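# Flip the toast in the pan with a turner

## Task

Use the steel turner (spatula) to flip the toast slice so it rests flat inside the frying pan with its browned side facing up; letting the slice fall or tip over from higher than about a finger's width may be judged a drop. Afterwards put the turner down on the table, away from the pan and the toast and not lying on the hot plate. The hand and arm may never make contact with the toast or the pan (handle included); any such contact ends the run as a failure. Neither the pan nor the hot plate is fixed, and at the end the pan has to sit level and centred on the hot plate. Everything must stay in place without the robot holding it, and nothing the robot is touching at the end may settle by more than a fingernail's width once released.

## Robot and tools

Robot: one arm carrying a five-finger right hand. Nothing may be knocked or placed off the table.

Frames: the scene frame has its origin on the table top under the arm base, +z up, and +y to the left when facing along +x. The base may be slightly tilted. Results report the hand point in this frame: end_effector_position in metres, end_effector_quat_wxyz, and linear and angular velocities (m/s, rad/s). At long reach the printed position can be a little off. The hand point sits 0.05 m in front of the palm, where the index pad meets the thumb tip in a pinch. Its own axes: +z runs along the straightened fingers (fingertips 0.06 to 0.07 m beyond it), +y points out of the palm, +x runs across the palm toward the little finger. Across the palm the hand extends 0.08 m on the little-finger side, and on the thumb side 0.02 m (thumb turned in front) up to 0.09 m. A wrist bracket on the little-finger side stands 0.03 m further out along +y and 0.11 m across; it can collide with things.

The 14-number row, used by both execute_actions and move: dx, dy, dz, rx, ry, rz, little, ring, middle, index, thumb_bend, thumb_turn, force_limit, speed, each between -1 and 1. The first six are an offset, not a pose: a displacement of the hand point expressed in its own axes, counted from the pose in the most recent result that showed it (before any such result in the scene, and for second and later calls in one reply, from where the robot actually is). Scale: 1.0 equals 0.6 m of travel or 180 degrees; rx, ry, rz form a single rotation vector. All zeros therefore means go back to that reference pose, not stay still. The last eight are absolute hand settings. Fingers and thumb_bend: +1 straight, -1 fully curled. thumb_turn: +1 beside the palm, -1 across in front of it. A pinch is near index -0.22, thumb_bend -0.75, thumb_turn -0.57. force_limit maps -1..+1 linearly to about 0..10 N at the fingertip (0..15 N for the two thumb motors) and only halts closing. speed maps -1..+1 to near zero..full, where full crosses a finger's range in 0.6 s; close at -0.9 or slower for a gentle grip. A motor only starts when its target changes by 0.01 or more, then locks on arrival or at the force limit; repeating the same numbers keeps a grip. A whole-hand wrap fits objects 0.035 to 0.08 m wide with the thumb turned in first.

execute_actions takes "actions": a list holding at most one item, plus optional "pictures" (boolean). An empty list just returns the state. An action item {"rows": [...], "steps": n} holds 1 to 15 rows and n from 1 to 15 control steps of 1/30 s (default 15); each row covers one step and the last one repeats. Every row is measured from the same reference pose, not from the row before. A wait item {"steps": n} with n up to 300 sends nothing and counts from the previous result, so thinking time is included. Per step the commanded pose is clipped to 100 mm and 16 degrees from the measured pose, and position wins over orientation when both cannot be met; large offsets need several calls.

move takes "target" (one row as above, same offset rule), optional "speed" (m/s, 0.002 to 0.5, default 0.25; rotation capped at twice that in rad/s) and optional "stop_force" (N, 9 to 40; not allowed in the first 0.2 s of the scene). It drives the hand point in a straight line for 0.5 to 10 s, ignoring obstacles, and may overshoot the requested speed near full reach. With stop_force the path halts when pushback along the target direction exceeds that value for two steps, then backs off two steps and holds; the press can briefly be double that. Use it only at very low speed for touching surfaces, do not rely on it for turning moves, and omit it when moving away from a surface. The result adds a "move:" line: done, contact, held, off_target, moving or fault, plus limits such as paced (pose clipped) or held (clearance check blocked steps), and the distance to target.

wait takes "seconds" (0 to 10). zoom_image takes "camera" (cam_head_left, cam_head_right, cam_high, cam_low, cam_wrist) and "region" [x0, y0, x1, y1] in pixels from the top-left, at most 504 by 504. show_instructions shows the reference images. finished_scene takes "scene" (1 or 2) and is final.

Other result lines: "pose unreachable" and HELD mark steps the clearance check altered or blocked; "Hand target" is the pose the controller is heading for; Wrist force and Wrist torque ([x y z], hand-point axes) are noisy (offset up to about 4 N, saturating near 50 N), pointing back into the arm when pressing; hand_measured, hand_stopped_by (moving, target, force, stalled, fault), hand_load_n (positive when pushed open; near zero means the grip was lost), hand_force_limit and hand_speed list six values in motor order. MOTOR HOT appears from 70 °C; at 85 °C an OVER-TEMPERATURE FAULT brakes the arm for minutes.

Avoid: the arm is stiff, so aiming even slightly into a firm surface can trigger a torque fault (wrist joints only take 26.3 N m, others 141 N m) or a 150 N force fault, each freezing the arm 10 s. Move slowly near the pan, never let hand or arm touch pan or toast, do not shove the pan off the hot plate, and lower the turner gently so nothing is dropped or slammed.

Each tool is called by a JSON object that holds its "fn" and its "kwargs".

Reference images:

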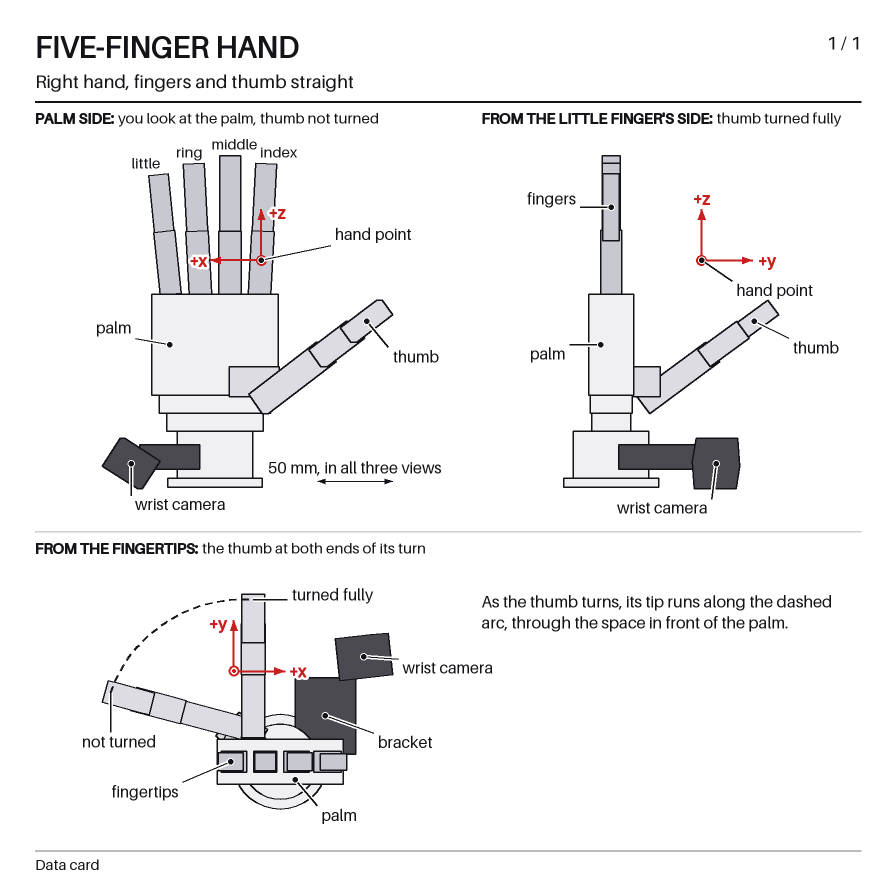

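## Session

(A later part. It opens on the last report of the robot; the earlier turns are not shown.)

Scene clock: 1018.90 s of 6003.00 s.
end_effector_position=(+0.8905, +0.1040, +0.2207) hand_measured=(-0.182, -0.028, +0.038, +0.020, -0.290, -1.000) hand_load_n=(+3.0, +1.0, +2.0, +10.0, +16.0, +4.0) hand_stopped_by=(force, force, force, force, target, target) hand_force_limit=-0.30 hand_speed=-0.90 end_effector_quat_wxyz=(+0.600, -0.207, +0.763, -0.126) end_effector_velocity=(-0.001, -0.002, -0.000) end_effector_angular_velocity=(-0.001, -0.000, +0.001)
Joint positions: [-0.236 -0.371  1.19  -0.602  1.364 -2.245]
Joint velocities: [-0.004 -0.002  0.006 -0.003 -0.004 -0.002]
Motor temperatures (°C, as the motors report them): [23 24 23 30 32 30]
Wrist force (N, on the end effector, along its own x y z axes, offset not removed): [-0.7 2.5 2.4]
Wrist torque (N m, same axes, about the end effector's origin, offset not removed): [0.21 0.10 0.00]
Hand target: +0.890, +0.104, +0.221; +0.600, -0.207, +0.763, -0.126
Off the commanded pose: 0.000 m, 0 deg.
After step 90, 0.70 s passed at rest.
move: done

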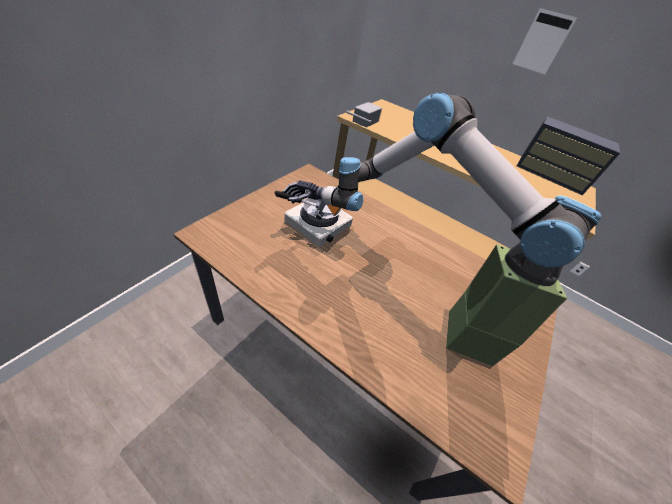

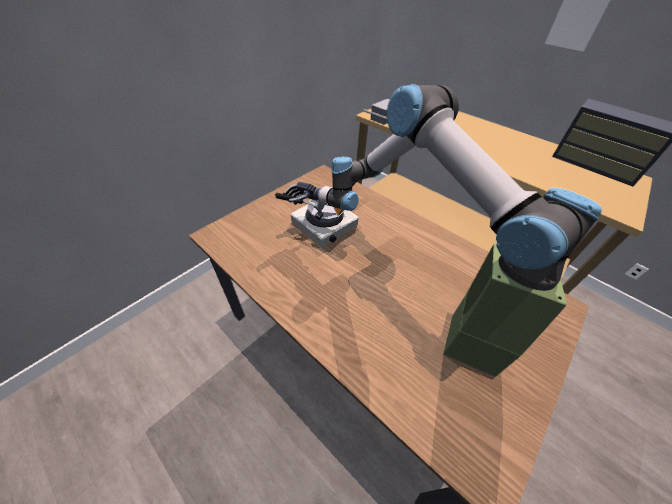

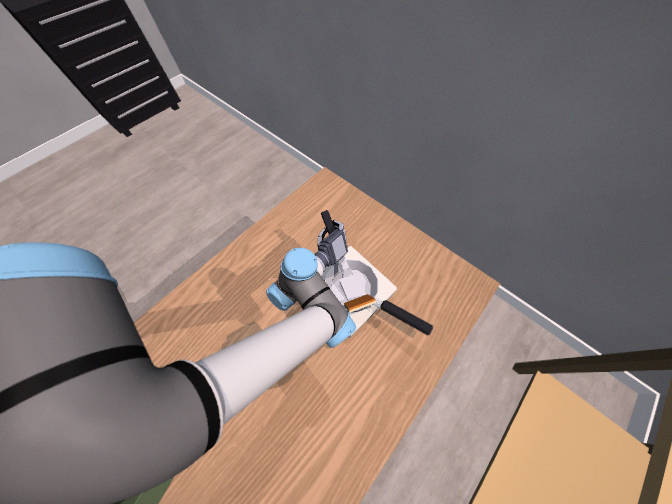

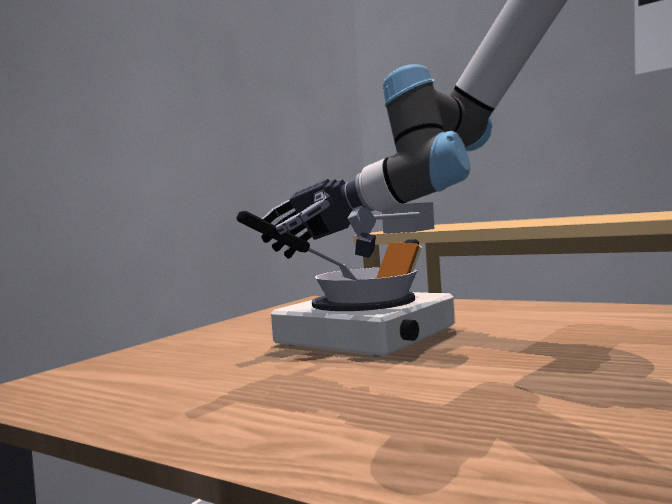

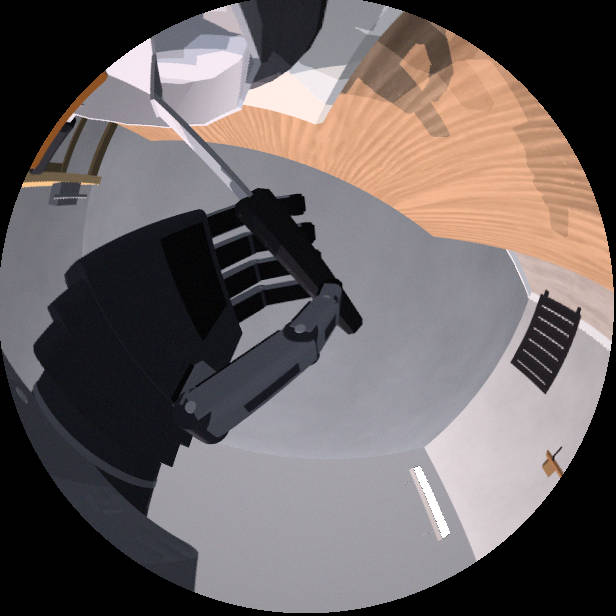

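{"fn": "move", "kwargs": {"target": [0.0015,-0.0022,-0.0013,0,0,0,-0.37,-0.38,-0.35,-0.3,-0.3,-1,-0.3,-0.9], "speed": 0.006}}

{"fn": "move", "kwargs": {"target": [-0.0578,0.0408,0.0254,0.0003,-0.0105,0.0176,-0.37,-0.38,-0.35,-0.3,-0.3,-1,-0.3,-0.9], "speed": 0.01}}

{"fn": "zoom_image", "kwargs": {"camera": "cam_low", "region": [280,200,430,320]}}

{"fn": "zoom_image", "kwargs": {"camera": "cam_high", "region": [310,230,400,320]}}

Scene clock: 1029.43 s of 6003.00 s.
end_effector_position=(+0.8899, +0.1024, +0.2207) hand_measured=(-0.182, -0.028, +0.038, +0.020, -0.290, -1.000) hand_load_n=(+3.0, +1.0, +2.0, +10.0, +16.0, +4.0) hand_stopped_by=(force, force, force, force, target, target) hand_force_limit=-0.30 hand_speed=-0.90 end_effector_quat_wxyz=(+0.600, -0.207, +0.763, -0.126) end_effector_velocity=(-0.000, -0.000, -0.000) end_effector_angular_velocity=(-0.000, +0.001, -0.000)
Joint positions: [-0.239 -0.373  1.193 -0.604  1.362 -2.246]
Joint velocities: [-0.001 -0.     0.002 -0.001 -0.    -0.   ]
Motor temperatures (°C, as the motors report them): [23 24 23 30 32 30]
Wrist force (N, on the end effector, along its own x y z axes, offset not removed): [1.4 2.6 3.3]
Wrist torque (N m, same axes, about the end effector's origin, offset not removed): [0.28 -0.14 0.25]
Hand target: +0.890, +0.102, +0.221; +0.600, -0.207, +0.763, -0.126
Off the commanded pose: 0.000 m, 0 deg.
After step 90, 6.83 s passed at rest.
move: done

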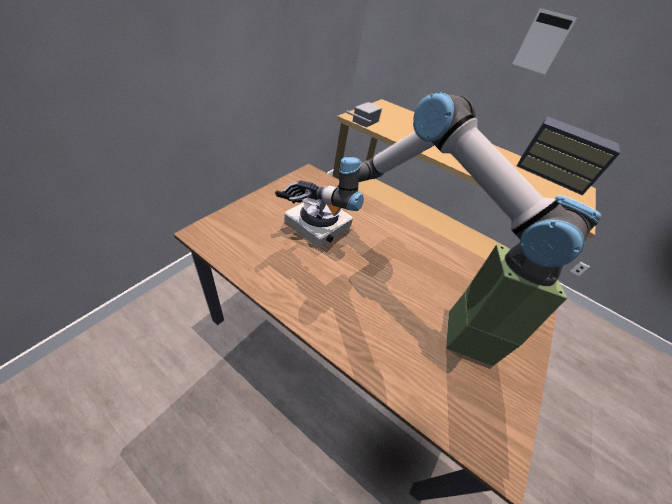

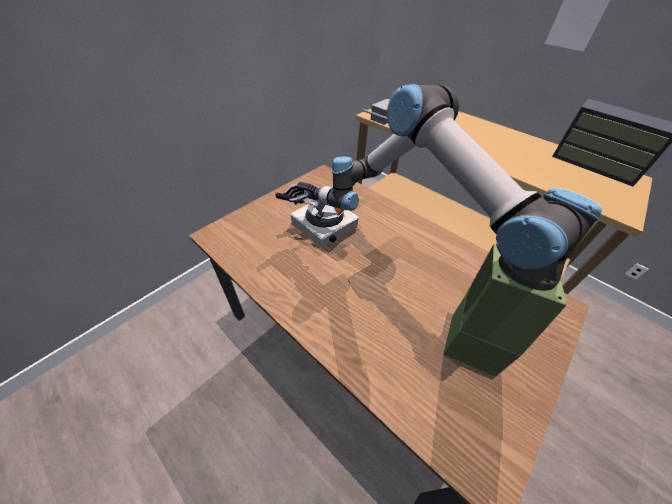

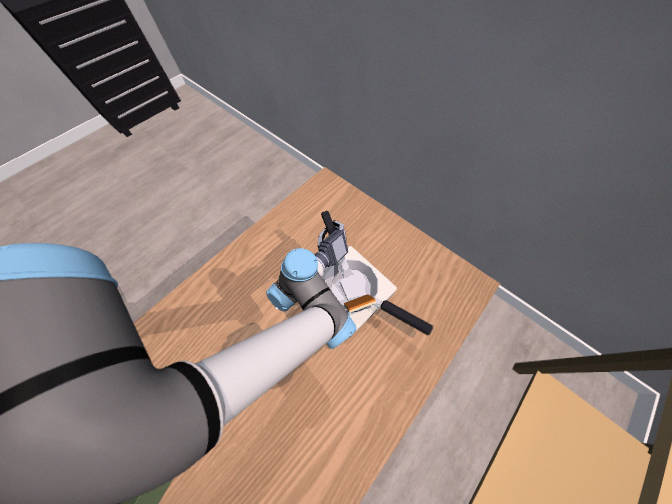

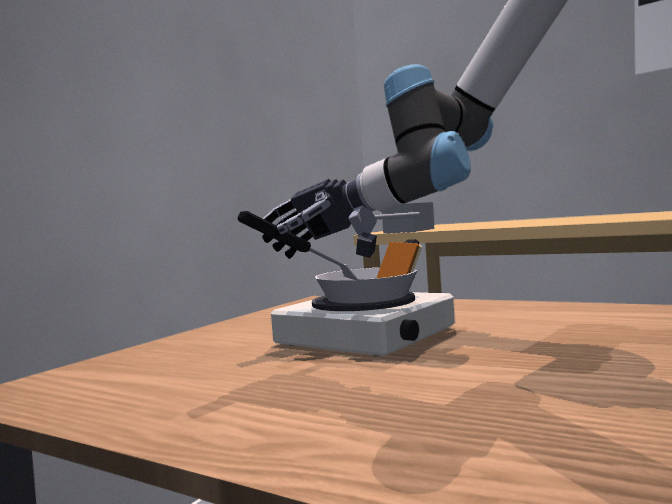

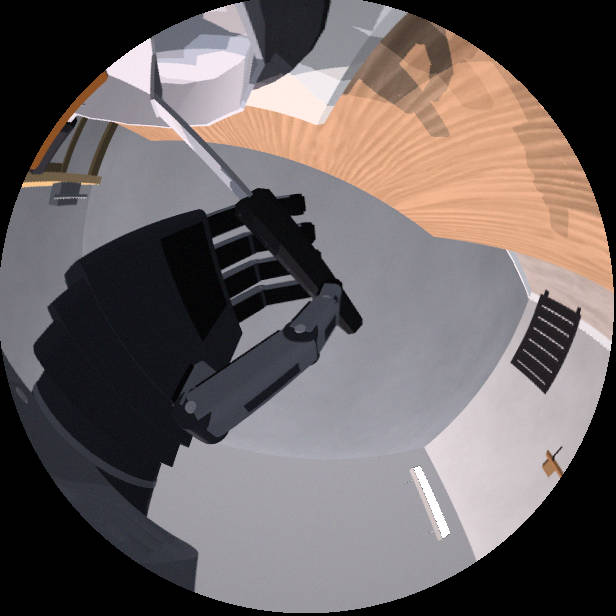

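Scene clock: 1034.17 s of 6003.00 s.
end_effector_position=(+0.9072, +0.1408, +0.2360) hand_measured=(-0.182, -0.028, +0.038, +0.020, -0.290, -1.000) hand_load_n=(+3.5, +1.0, +2.0, +9.5, +16.0, +3.5) hand_stopped_by=(force, force, force, force, target, target) hand_force_limit=-0.30 hand_speed=-0.90 end_effector_quat_wxyz=(+0.616, -0.187, +0.758, -0.106) end_effector_velocity=(+0.001, +0.002, +0.001) end_effector_angular_velocity=(+0.003, -0.001, -0.001)
Joint positions: [-0.181 -0.347  1.129 -0.595  1.4   -2.174]
Joint velocities: [ 0.003  0.002 -0.004  0.001  0.003  0.004]
Motor temperatures (°C, as the motors report them): [23 25 23 30 32 30]
Wrist force (N, on the end effector, along its own x y z axes, offset not removed): [-1.2 0.1 3.4]
Wrist torque (N m, same axes, about the end effector's origin, offset not removed): [-0.25 0.31 -0.18]
Hand target: +0.907, +0.141, +0.236; +0.616, -0.187, +0.758, -0.106
Off the commanded pose: 0.000 m, 0 deg.
move: done

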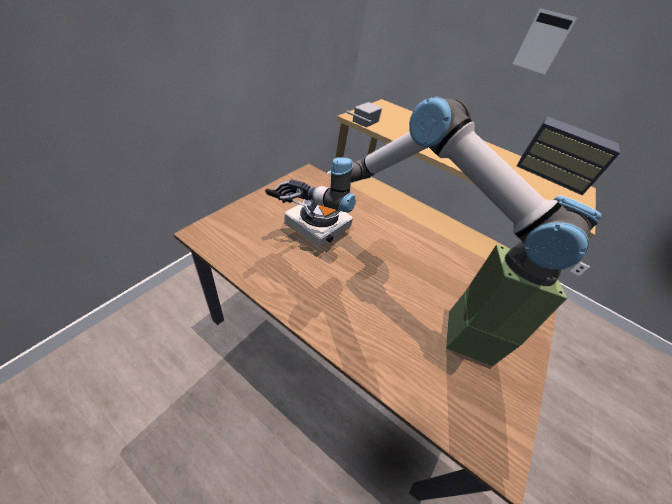

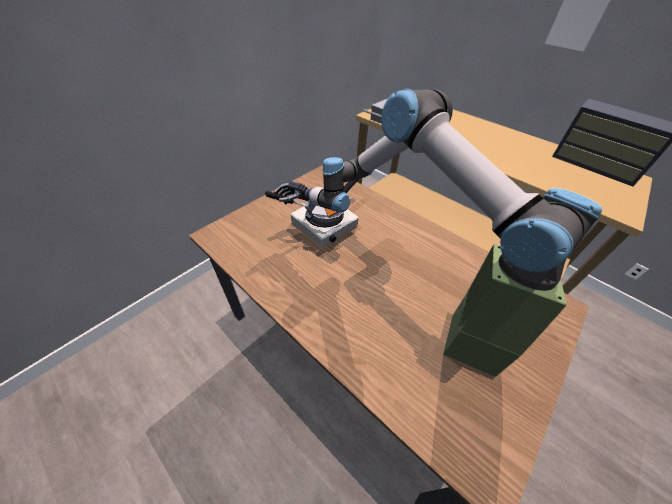

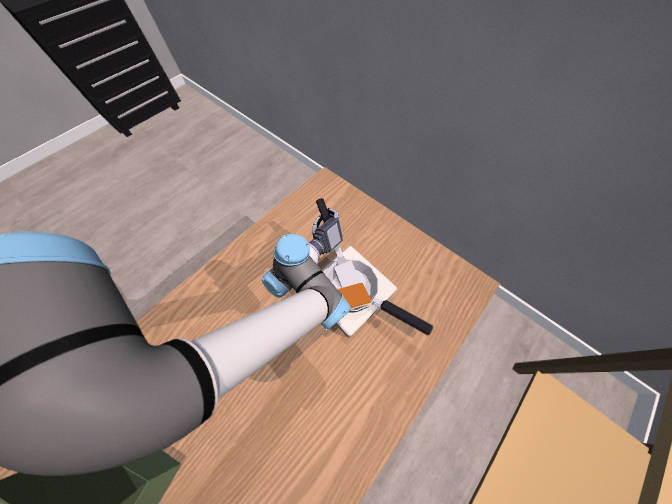

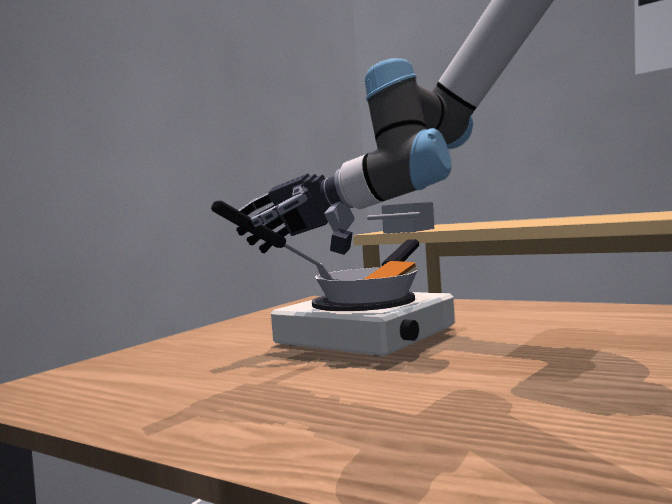

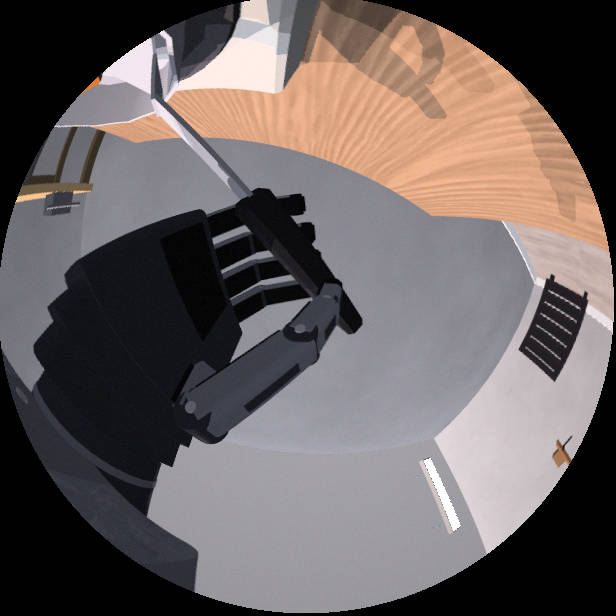

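Region (280, 200, 430, 320) of cam_low's 672x504 image, scaled by 3.360, with more detail than that image has; it fills the top 403 rows of this view, and the rest is white.

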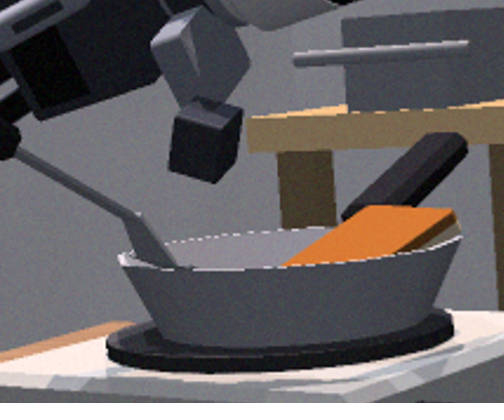

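Region (310, 230, 400, 320) of cam_high's 672x504 image, scaled by 5.600, with more detail than that image has.

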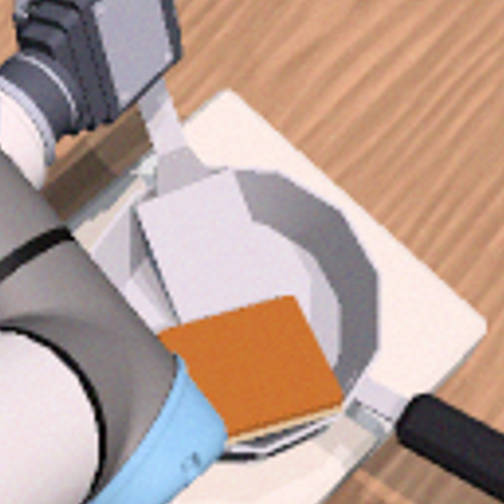

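{"fn": "move", "kwargs": {"target": [-0.0064,0.0100,0.0061,0,0,0,-0.37,-0.38,-0.35,-0.3,-0.3,-1,-0.3,-0.9], "speed": 0.005}}

{"fn": "zoom_image", "kwargs": {"camera": "cam_low", "region": [280,200,430,320]}}

{"fn": "zoom_image", "kwargs": {"camera": "cam_high", "region": [310,230,400,320]}}

Scene clock: 1041.60 s of 6003.00 s.
end_effector_position=(+0.9105, +0.1480, +0.2362) hand_measured=(-0.182, -0.028, +0.038, +0.020, -0.290, -1.000) hand_load_n=(+3.5, +1.0, +2.0, +10.0, +15.5, +4.0) hand_stopped_by=(force, force, force, force, target, target) hand_force_limit=-0.30 hand_speed=-0.90 end_effector_quat_wxyz=(+0.616, -0.187, +0.758, -0.106) end_effector_velocity=(+0.000, +0.001, +0.000) end_effector_angular_velocity=(-0.001, -0.000, +0.001)
Joint positions: [-0.17  -0.338  1.111 -0.586  1.411 -2.172]
Joint velocities: [ 0.002  0.001 -0.003  0.002  0.001 -0.   ]
Motor temperatures (°C, as the motors report them): [23 25 23 30 32 30]
Wrist force (N, on the end effector, along its own x y z axes, offset not removed): [0.9 0.8 1.1]
Wrist torque (N m, same axes, about the end effector's origin, offset not removed): [0.08 0.27 -0.08]
Hand target: +0.911, +0.148, +0.236; +0.616, -0.187, +0.758, -0.106
Off the commanded pose: 0.000 m, 0 deg.
After step 90, 2.67 s passed at rest.
move: done

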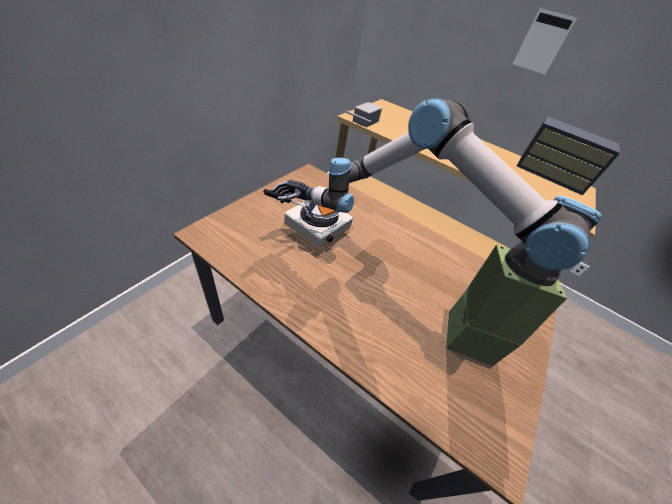

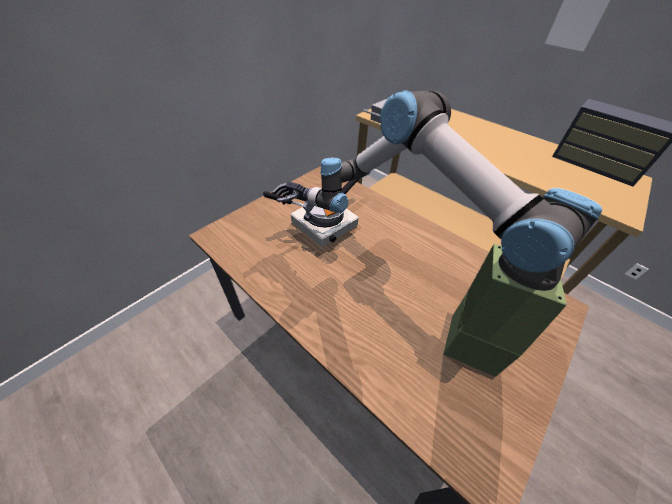

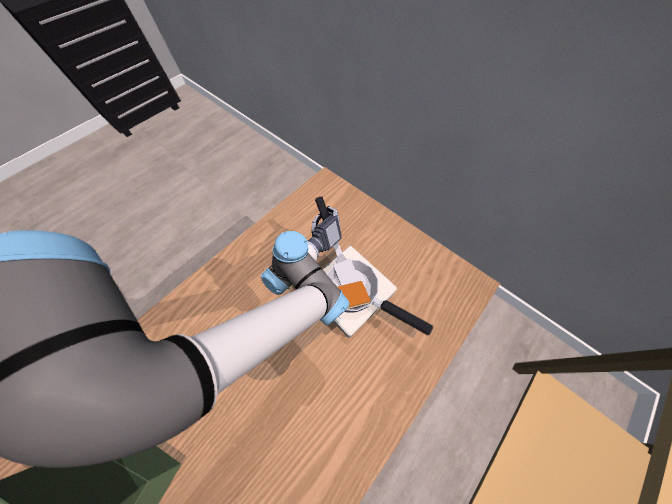

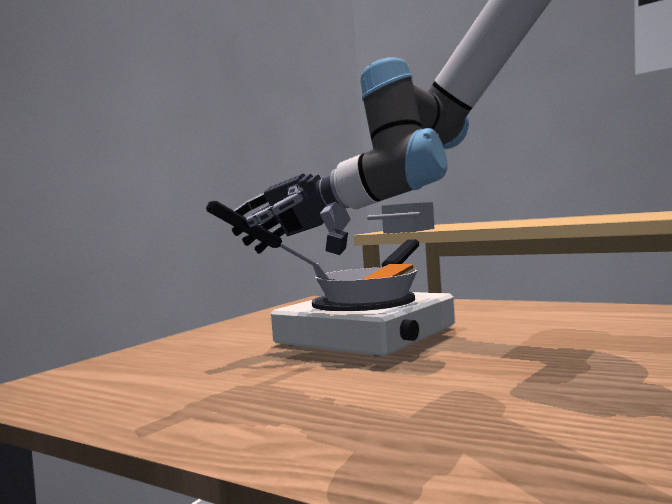

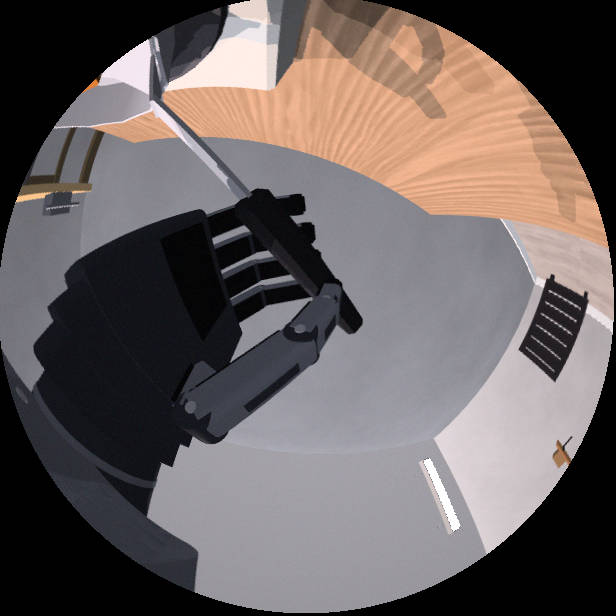

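Region (280, 200, 430, 320) of cam_low's 672x504 image, scaled by 3.360, with more detail than that image has; it fills the top 403 rows of this view, and the rest is white.

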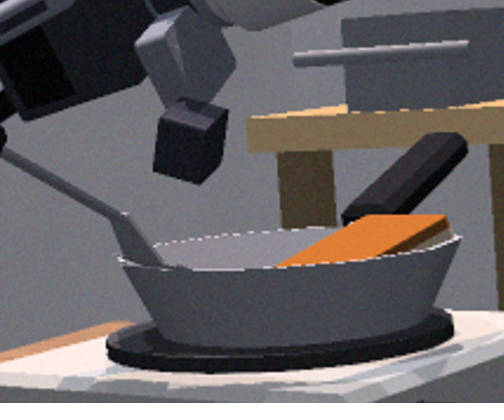

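Region (310, 230, 400, 320) of cam_high's 672x504 image, scaled by 5.600, with more detail than that image has.

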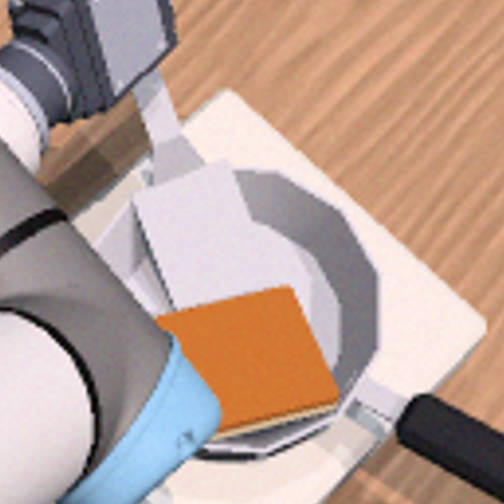

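{"fn": "move", "kwargs": {"target": [-0.0189,-0.0183,-0.0067,0.0003,-0.0114,0.0190,-0.37,-0.38,-0.35,-0.3,-0.3,-1,-0.3,-0.9], "speed": 0.015}}

{"fn": "zoom_image", "kwargs": {"camera": "cam_low", "region": [280,200,430,320]}}

{"fn": "zoom_image", "kwargs": {"camera": "cam_high", "region": [310,230,400,320]}}

Scene clock: 1055.57 s of 6003.00 s.
end_effector_position=(+0.9102, +0.1425, +0.2514) hand_measured=(-0.182, -0.028, +0.038, +0.020, -0.290, -1.000) hand_load_n=(+3.5, +1.0, +2.0, +9.5, +16.0, +3.5) hand_stopped_by=(force, force, force, force, target, target) hand_force_limit=-0.30 hand_speed=-0.90 end_effector_quat_wxyz=(+0.632, -0.167, +0.752, -0.085) end_effector_velocity=(-0.000, -0.001, +0.001) end_effector_angular_velocity=(+0.007, -0.003, -0.001)
Joint positions: [-0.182 -0.357  1.139 -0.626  1.381 -2.11 ]
Joint velocities: [-0.002 -0.002  0.003 -0.004 -0.003  0.007]
Motor temperatures (°C, as the motors report them): [23 25 23 30 32 30]
Wrist force (N, on the end effector, along its own x y z axes, offset not removed): [2.3 1.7 3.8]
Wrist torque (N m, same axes, about the end effector's origin, offset not removed): [-0.04 -0.09 0.17]
Hand target: +0.910, +0.142, +0.252; +0.632, -0.166, +0.752, -0.084
Off the commanded pose: 0.000 m, 0 deg.
After step 90, 8.43 s passed at rest.
move: done

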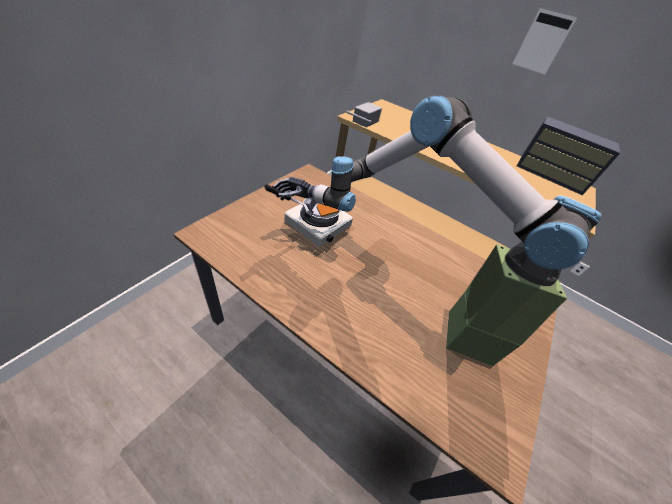

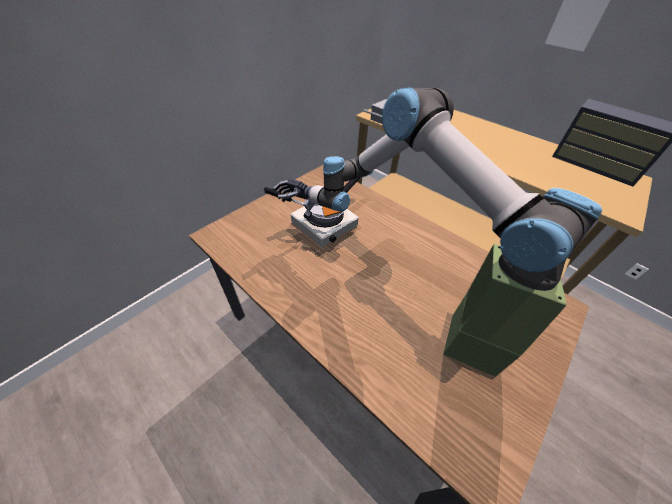

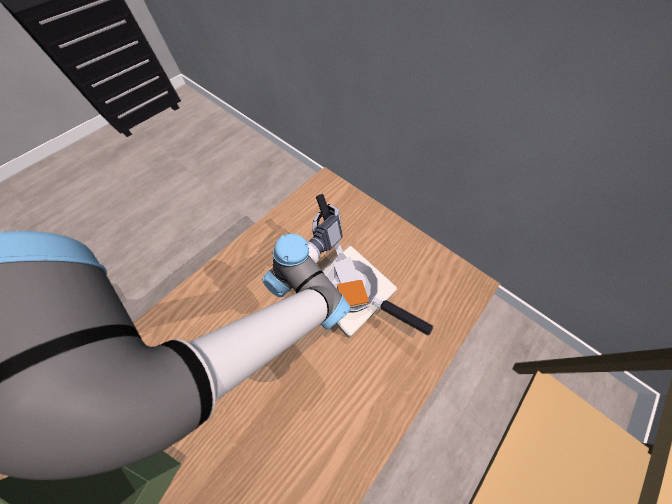

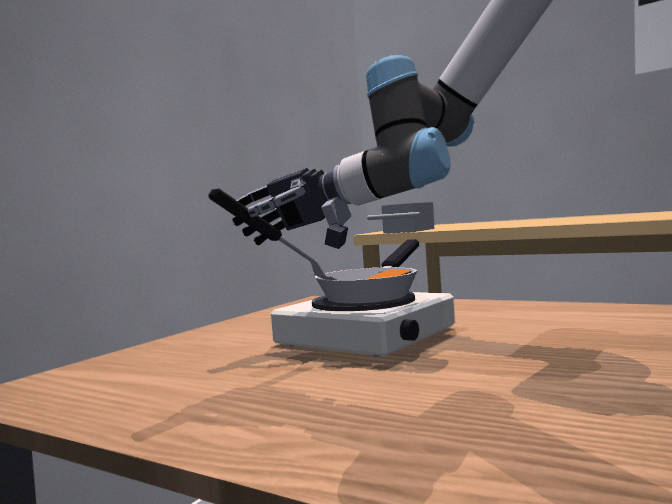

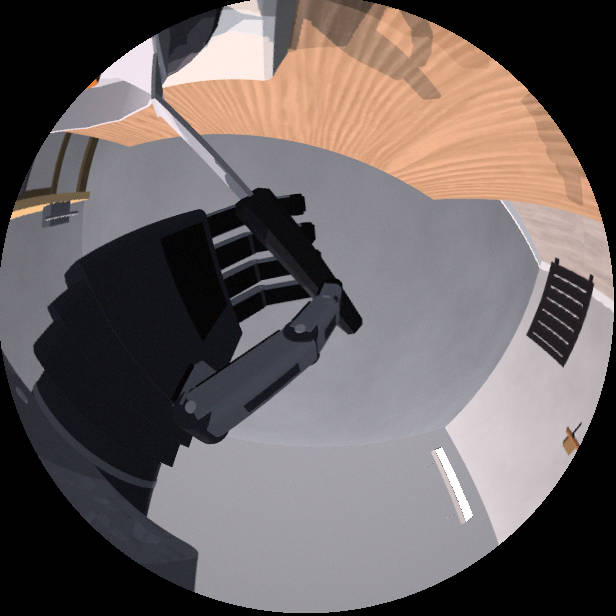

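Region (280, 200, 430, 320) of cam_low's 672x504 image, scaled by 3.360, with more detail than that image has; it fills the top 403 rows of this view, and the rest is white.

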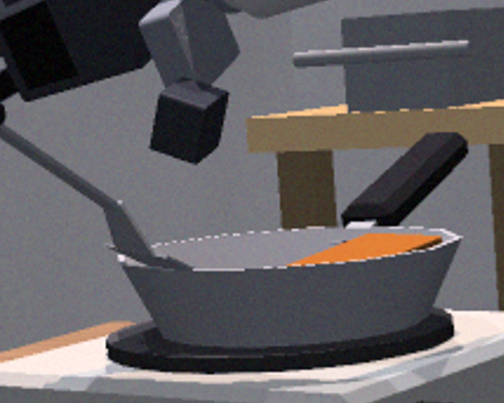

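Region (310, 230, 400, 320) of cam_high's 672x504 image, scaled by 5.600, with more detail than that image has.

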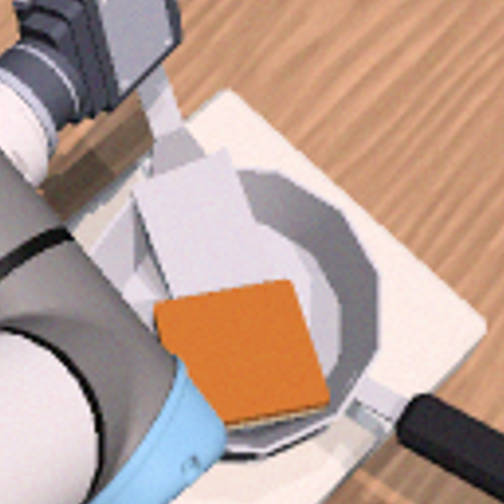

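{"fn": "move", "kwargs": {"target": [-0.0341,-0.0252,-0.0145,0.0005,-0.0199,0.0333,-0.37,-0.38,-0.35,-0.3,-0.3,-1,-0.3,-0.9], "speed": 0.022}}

{"fn": "move", "kwargs": {"target": [-0.0327,-0.0302,-0.0175,0.0006,-0.0228,0.0381,-0.37,-0.38,-0.35,-0.3,-0.3,-1,-0.3,-0.9], "speed": 0.022}}

{"fn": "zoom_image", "kwargs": {"camera": "cam_low", "region": [280,200,430,320]}}

{"fn": "zoom_image", "kwargs": {"camera": "cam_high", "region": [310,230,400,320]}}

Scene clock: 1070.73 s of 6003.00 s.
end_effector_position=(+0.9069, +0.1352, +0.2767) hand_measured=(-0.182, -0.028, +0.038, +0.020, -0.290, -1.000) hand_load_n=(+3.5, +1.0, +2.0, +9.5, +16.0, +3.5) hand_stopped_by=(force, force, force, force, target, target) hand_force_limit=-0.30 hand_speed=-0.90 end_effector_quat_wxyz=(+0.658, -0.129, +0.740, -0.047) end_effector_velocity=(-0.000, -0.001, +0.002) end_effector_angular_velocity=(+0.010, -0.004, -0.001)
Joint positions: [-0.198 -0.387  1.192 -0.705  1.337 -1.996]
Joint velocities: [-0.001 -0.002  0.005 -0.007 -0.002  0.01 ]
Motor temperatures (°C, as the motors report them): [23 25 23 30 32 30]
Wrist force (N, on the end effector, along its own x y z axes, offset not removed): [-0.2 4.7 1.1]
Wrist torque (N m, same axes, about the end effector's origin, offset not removed): [0.59 0.21 0.17]
Hand target: +0.907, +0.135, +0.277; +0.659, -0.129, +0.740, -0.047
Off the commanded pose: 0.000 m, 0 deg.
After step 90, 9.20 s passed at rest.
move: done

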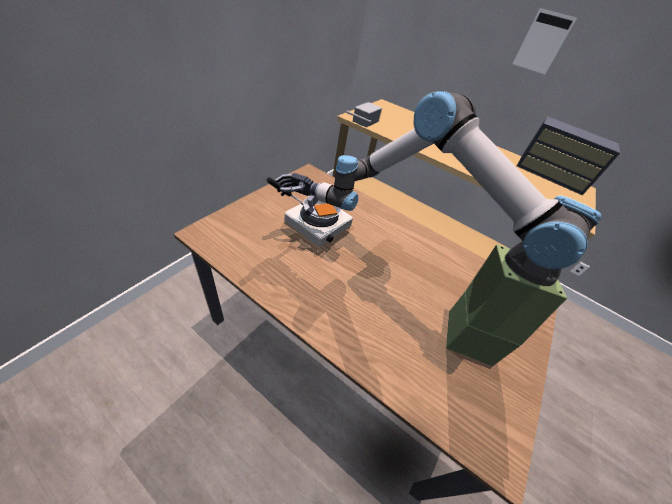

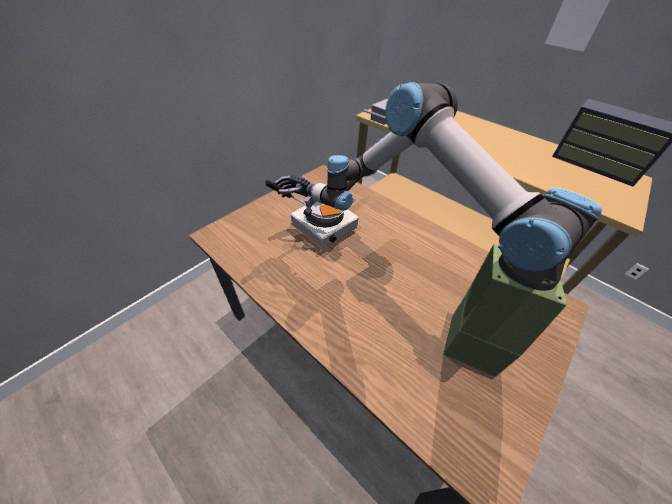

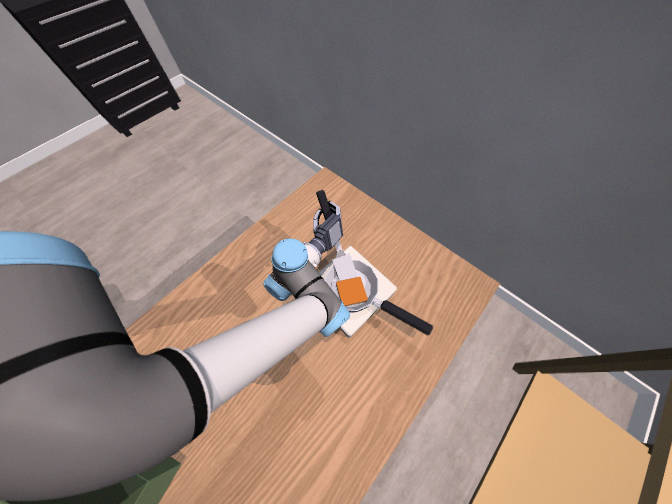

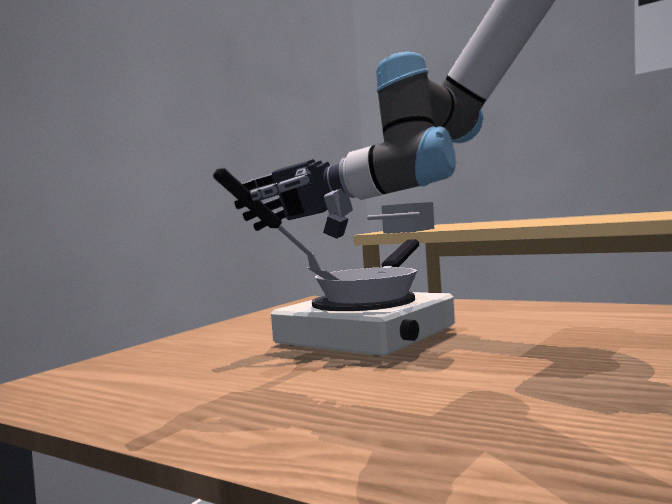

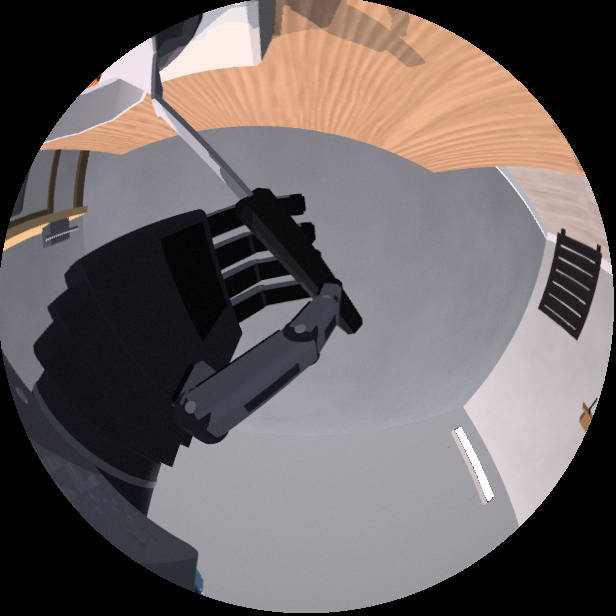

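Scene clock: 1074.13 s of 6003.00 s.
end_effector_position=(+0.9008, +0.1218, +0.3011) hand_measured=(-0.182, -0.028, +0.038, +0.020, -0.290, -1.000) hand_load_n=(+3.5, +1.0, +2.0, +9.5, +16.0, +3.5) hand_stopped_by=(force, force, force, force, target, target) hand_force_limit=-0.30 hand_speed=-0.90 end_effector_quat_wxyz=(+0.686, -0.086, +0.722, -0.004) end_effector_velocity=(-0.001, -0.001, +0.002) end_effector_angular_velocity=(+0.011, -0.004, -0.000)
Joint positions: [-0.22  -0.413  1.251 -0.807  1.292 -1.862]
Joint velocities: [-0.002 -0.002  0.004 -0.008 -0.003  0.011]
Motor temperatures (°C, as the motors report them): [23 25 23 30 32 30]
Wrist force (N, on the end effector, along its own x y z axes, offset not removed): [-1.0 0.5 5.6]
Wrist torque (N m, same axes, about the end effector's origin, offset not removed): [-0.32 0.29 -0.25]
Hand target: +0.901, +0.122, +0.301; +0.686, -0.086, +0.722, -0.004
Off the commanded pose: 0.000 m, 0 deg.
move: done

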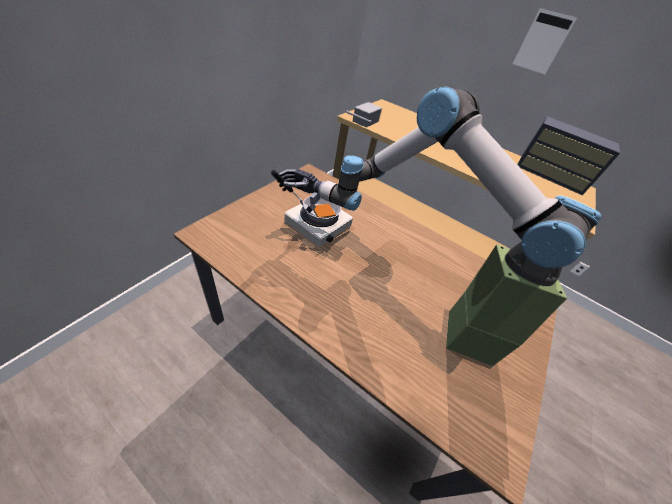

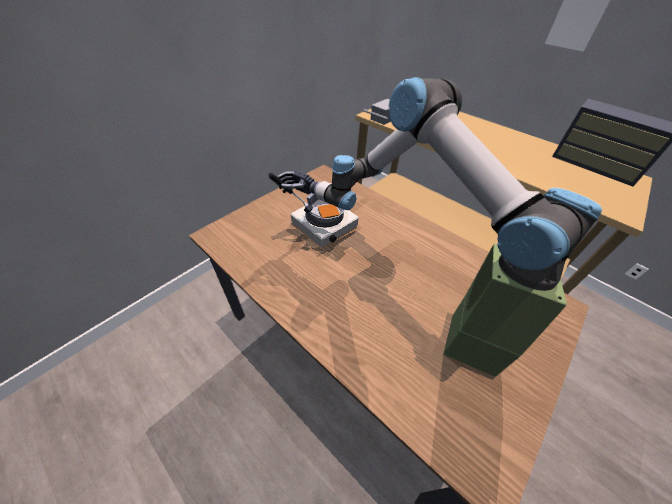

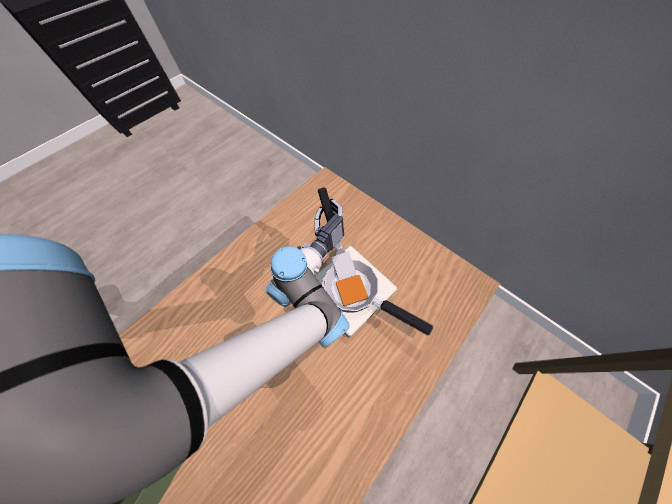

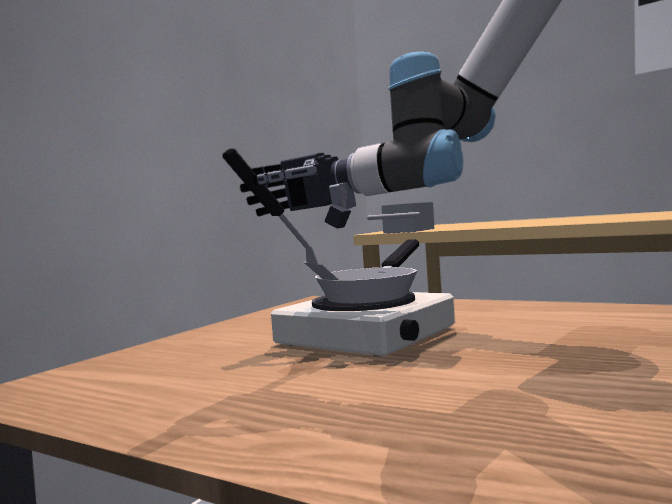

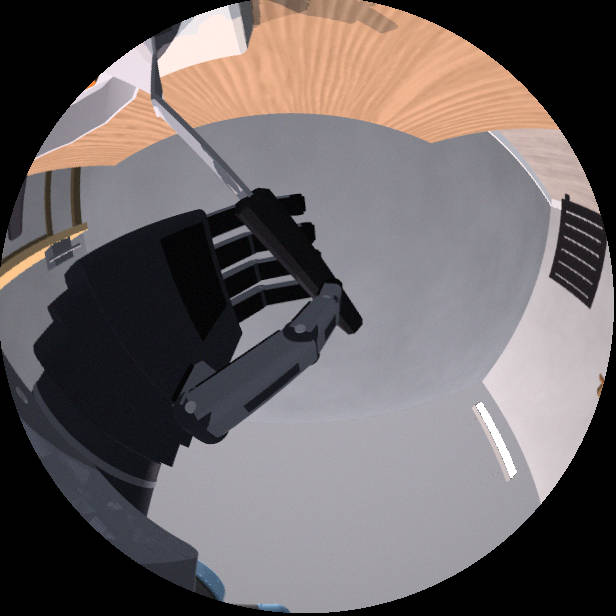

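Region (280, 200, 430, 320) of cam_low's 672x504 image, scaled by 3.360, with more detail than that image has; it fills the top 403 rows of this view, and the rest is white.

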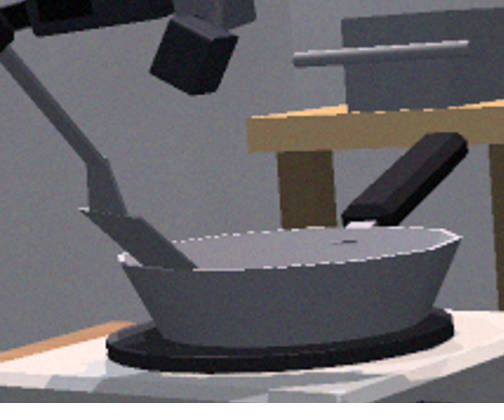

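Region (310, 230, 400, 320) of cam_high's 672x504 image, scaled by 5.600, with more detail than that image has.

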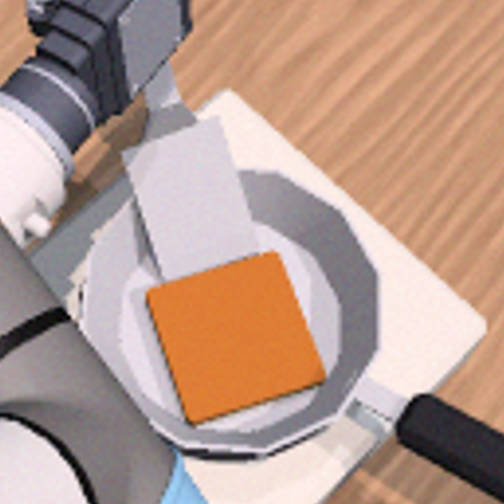

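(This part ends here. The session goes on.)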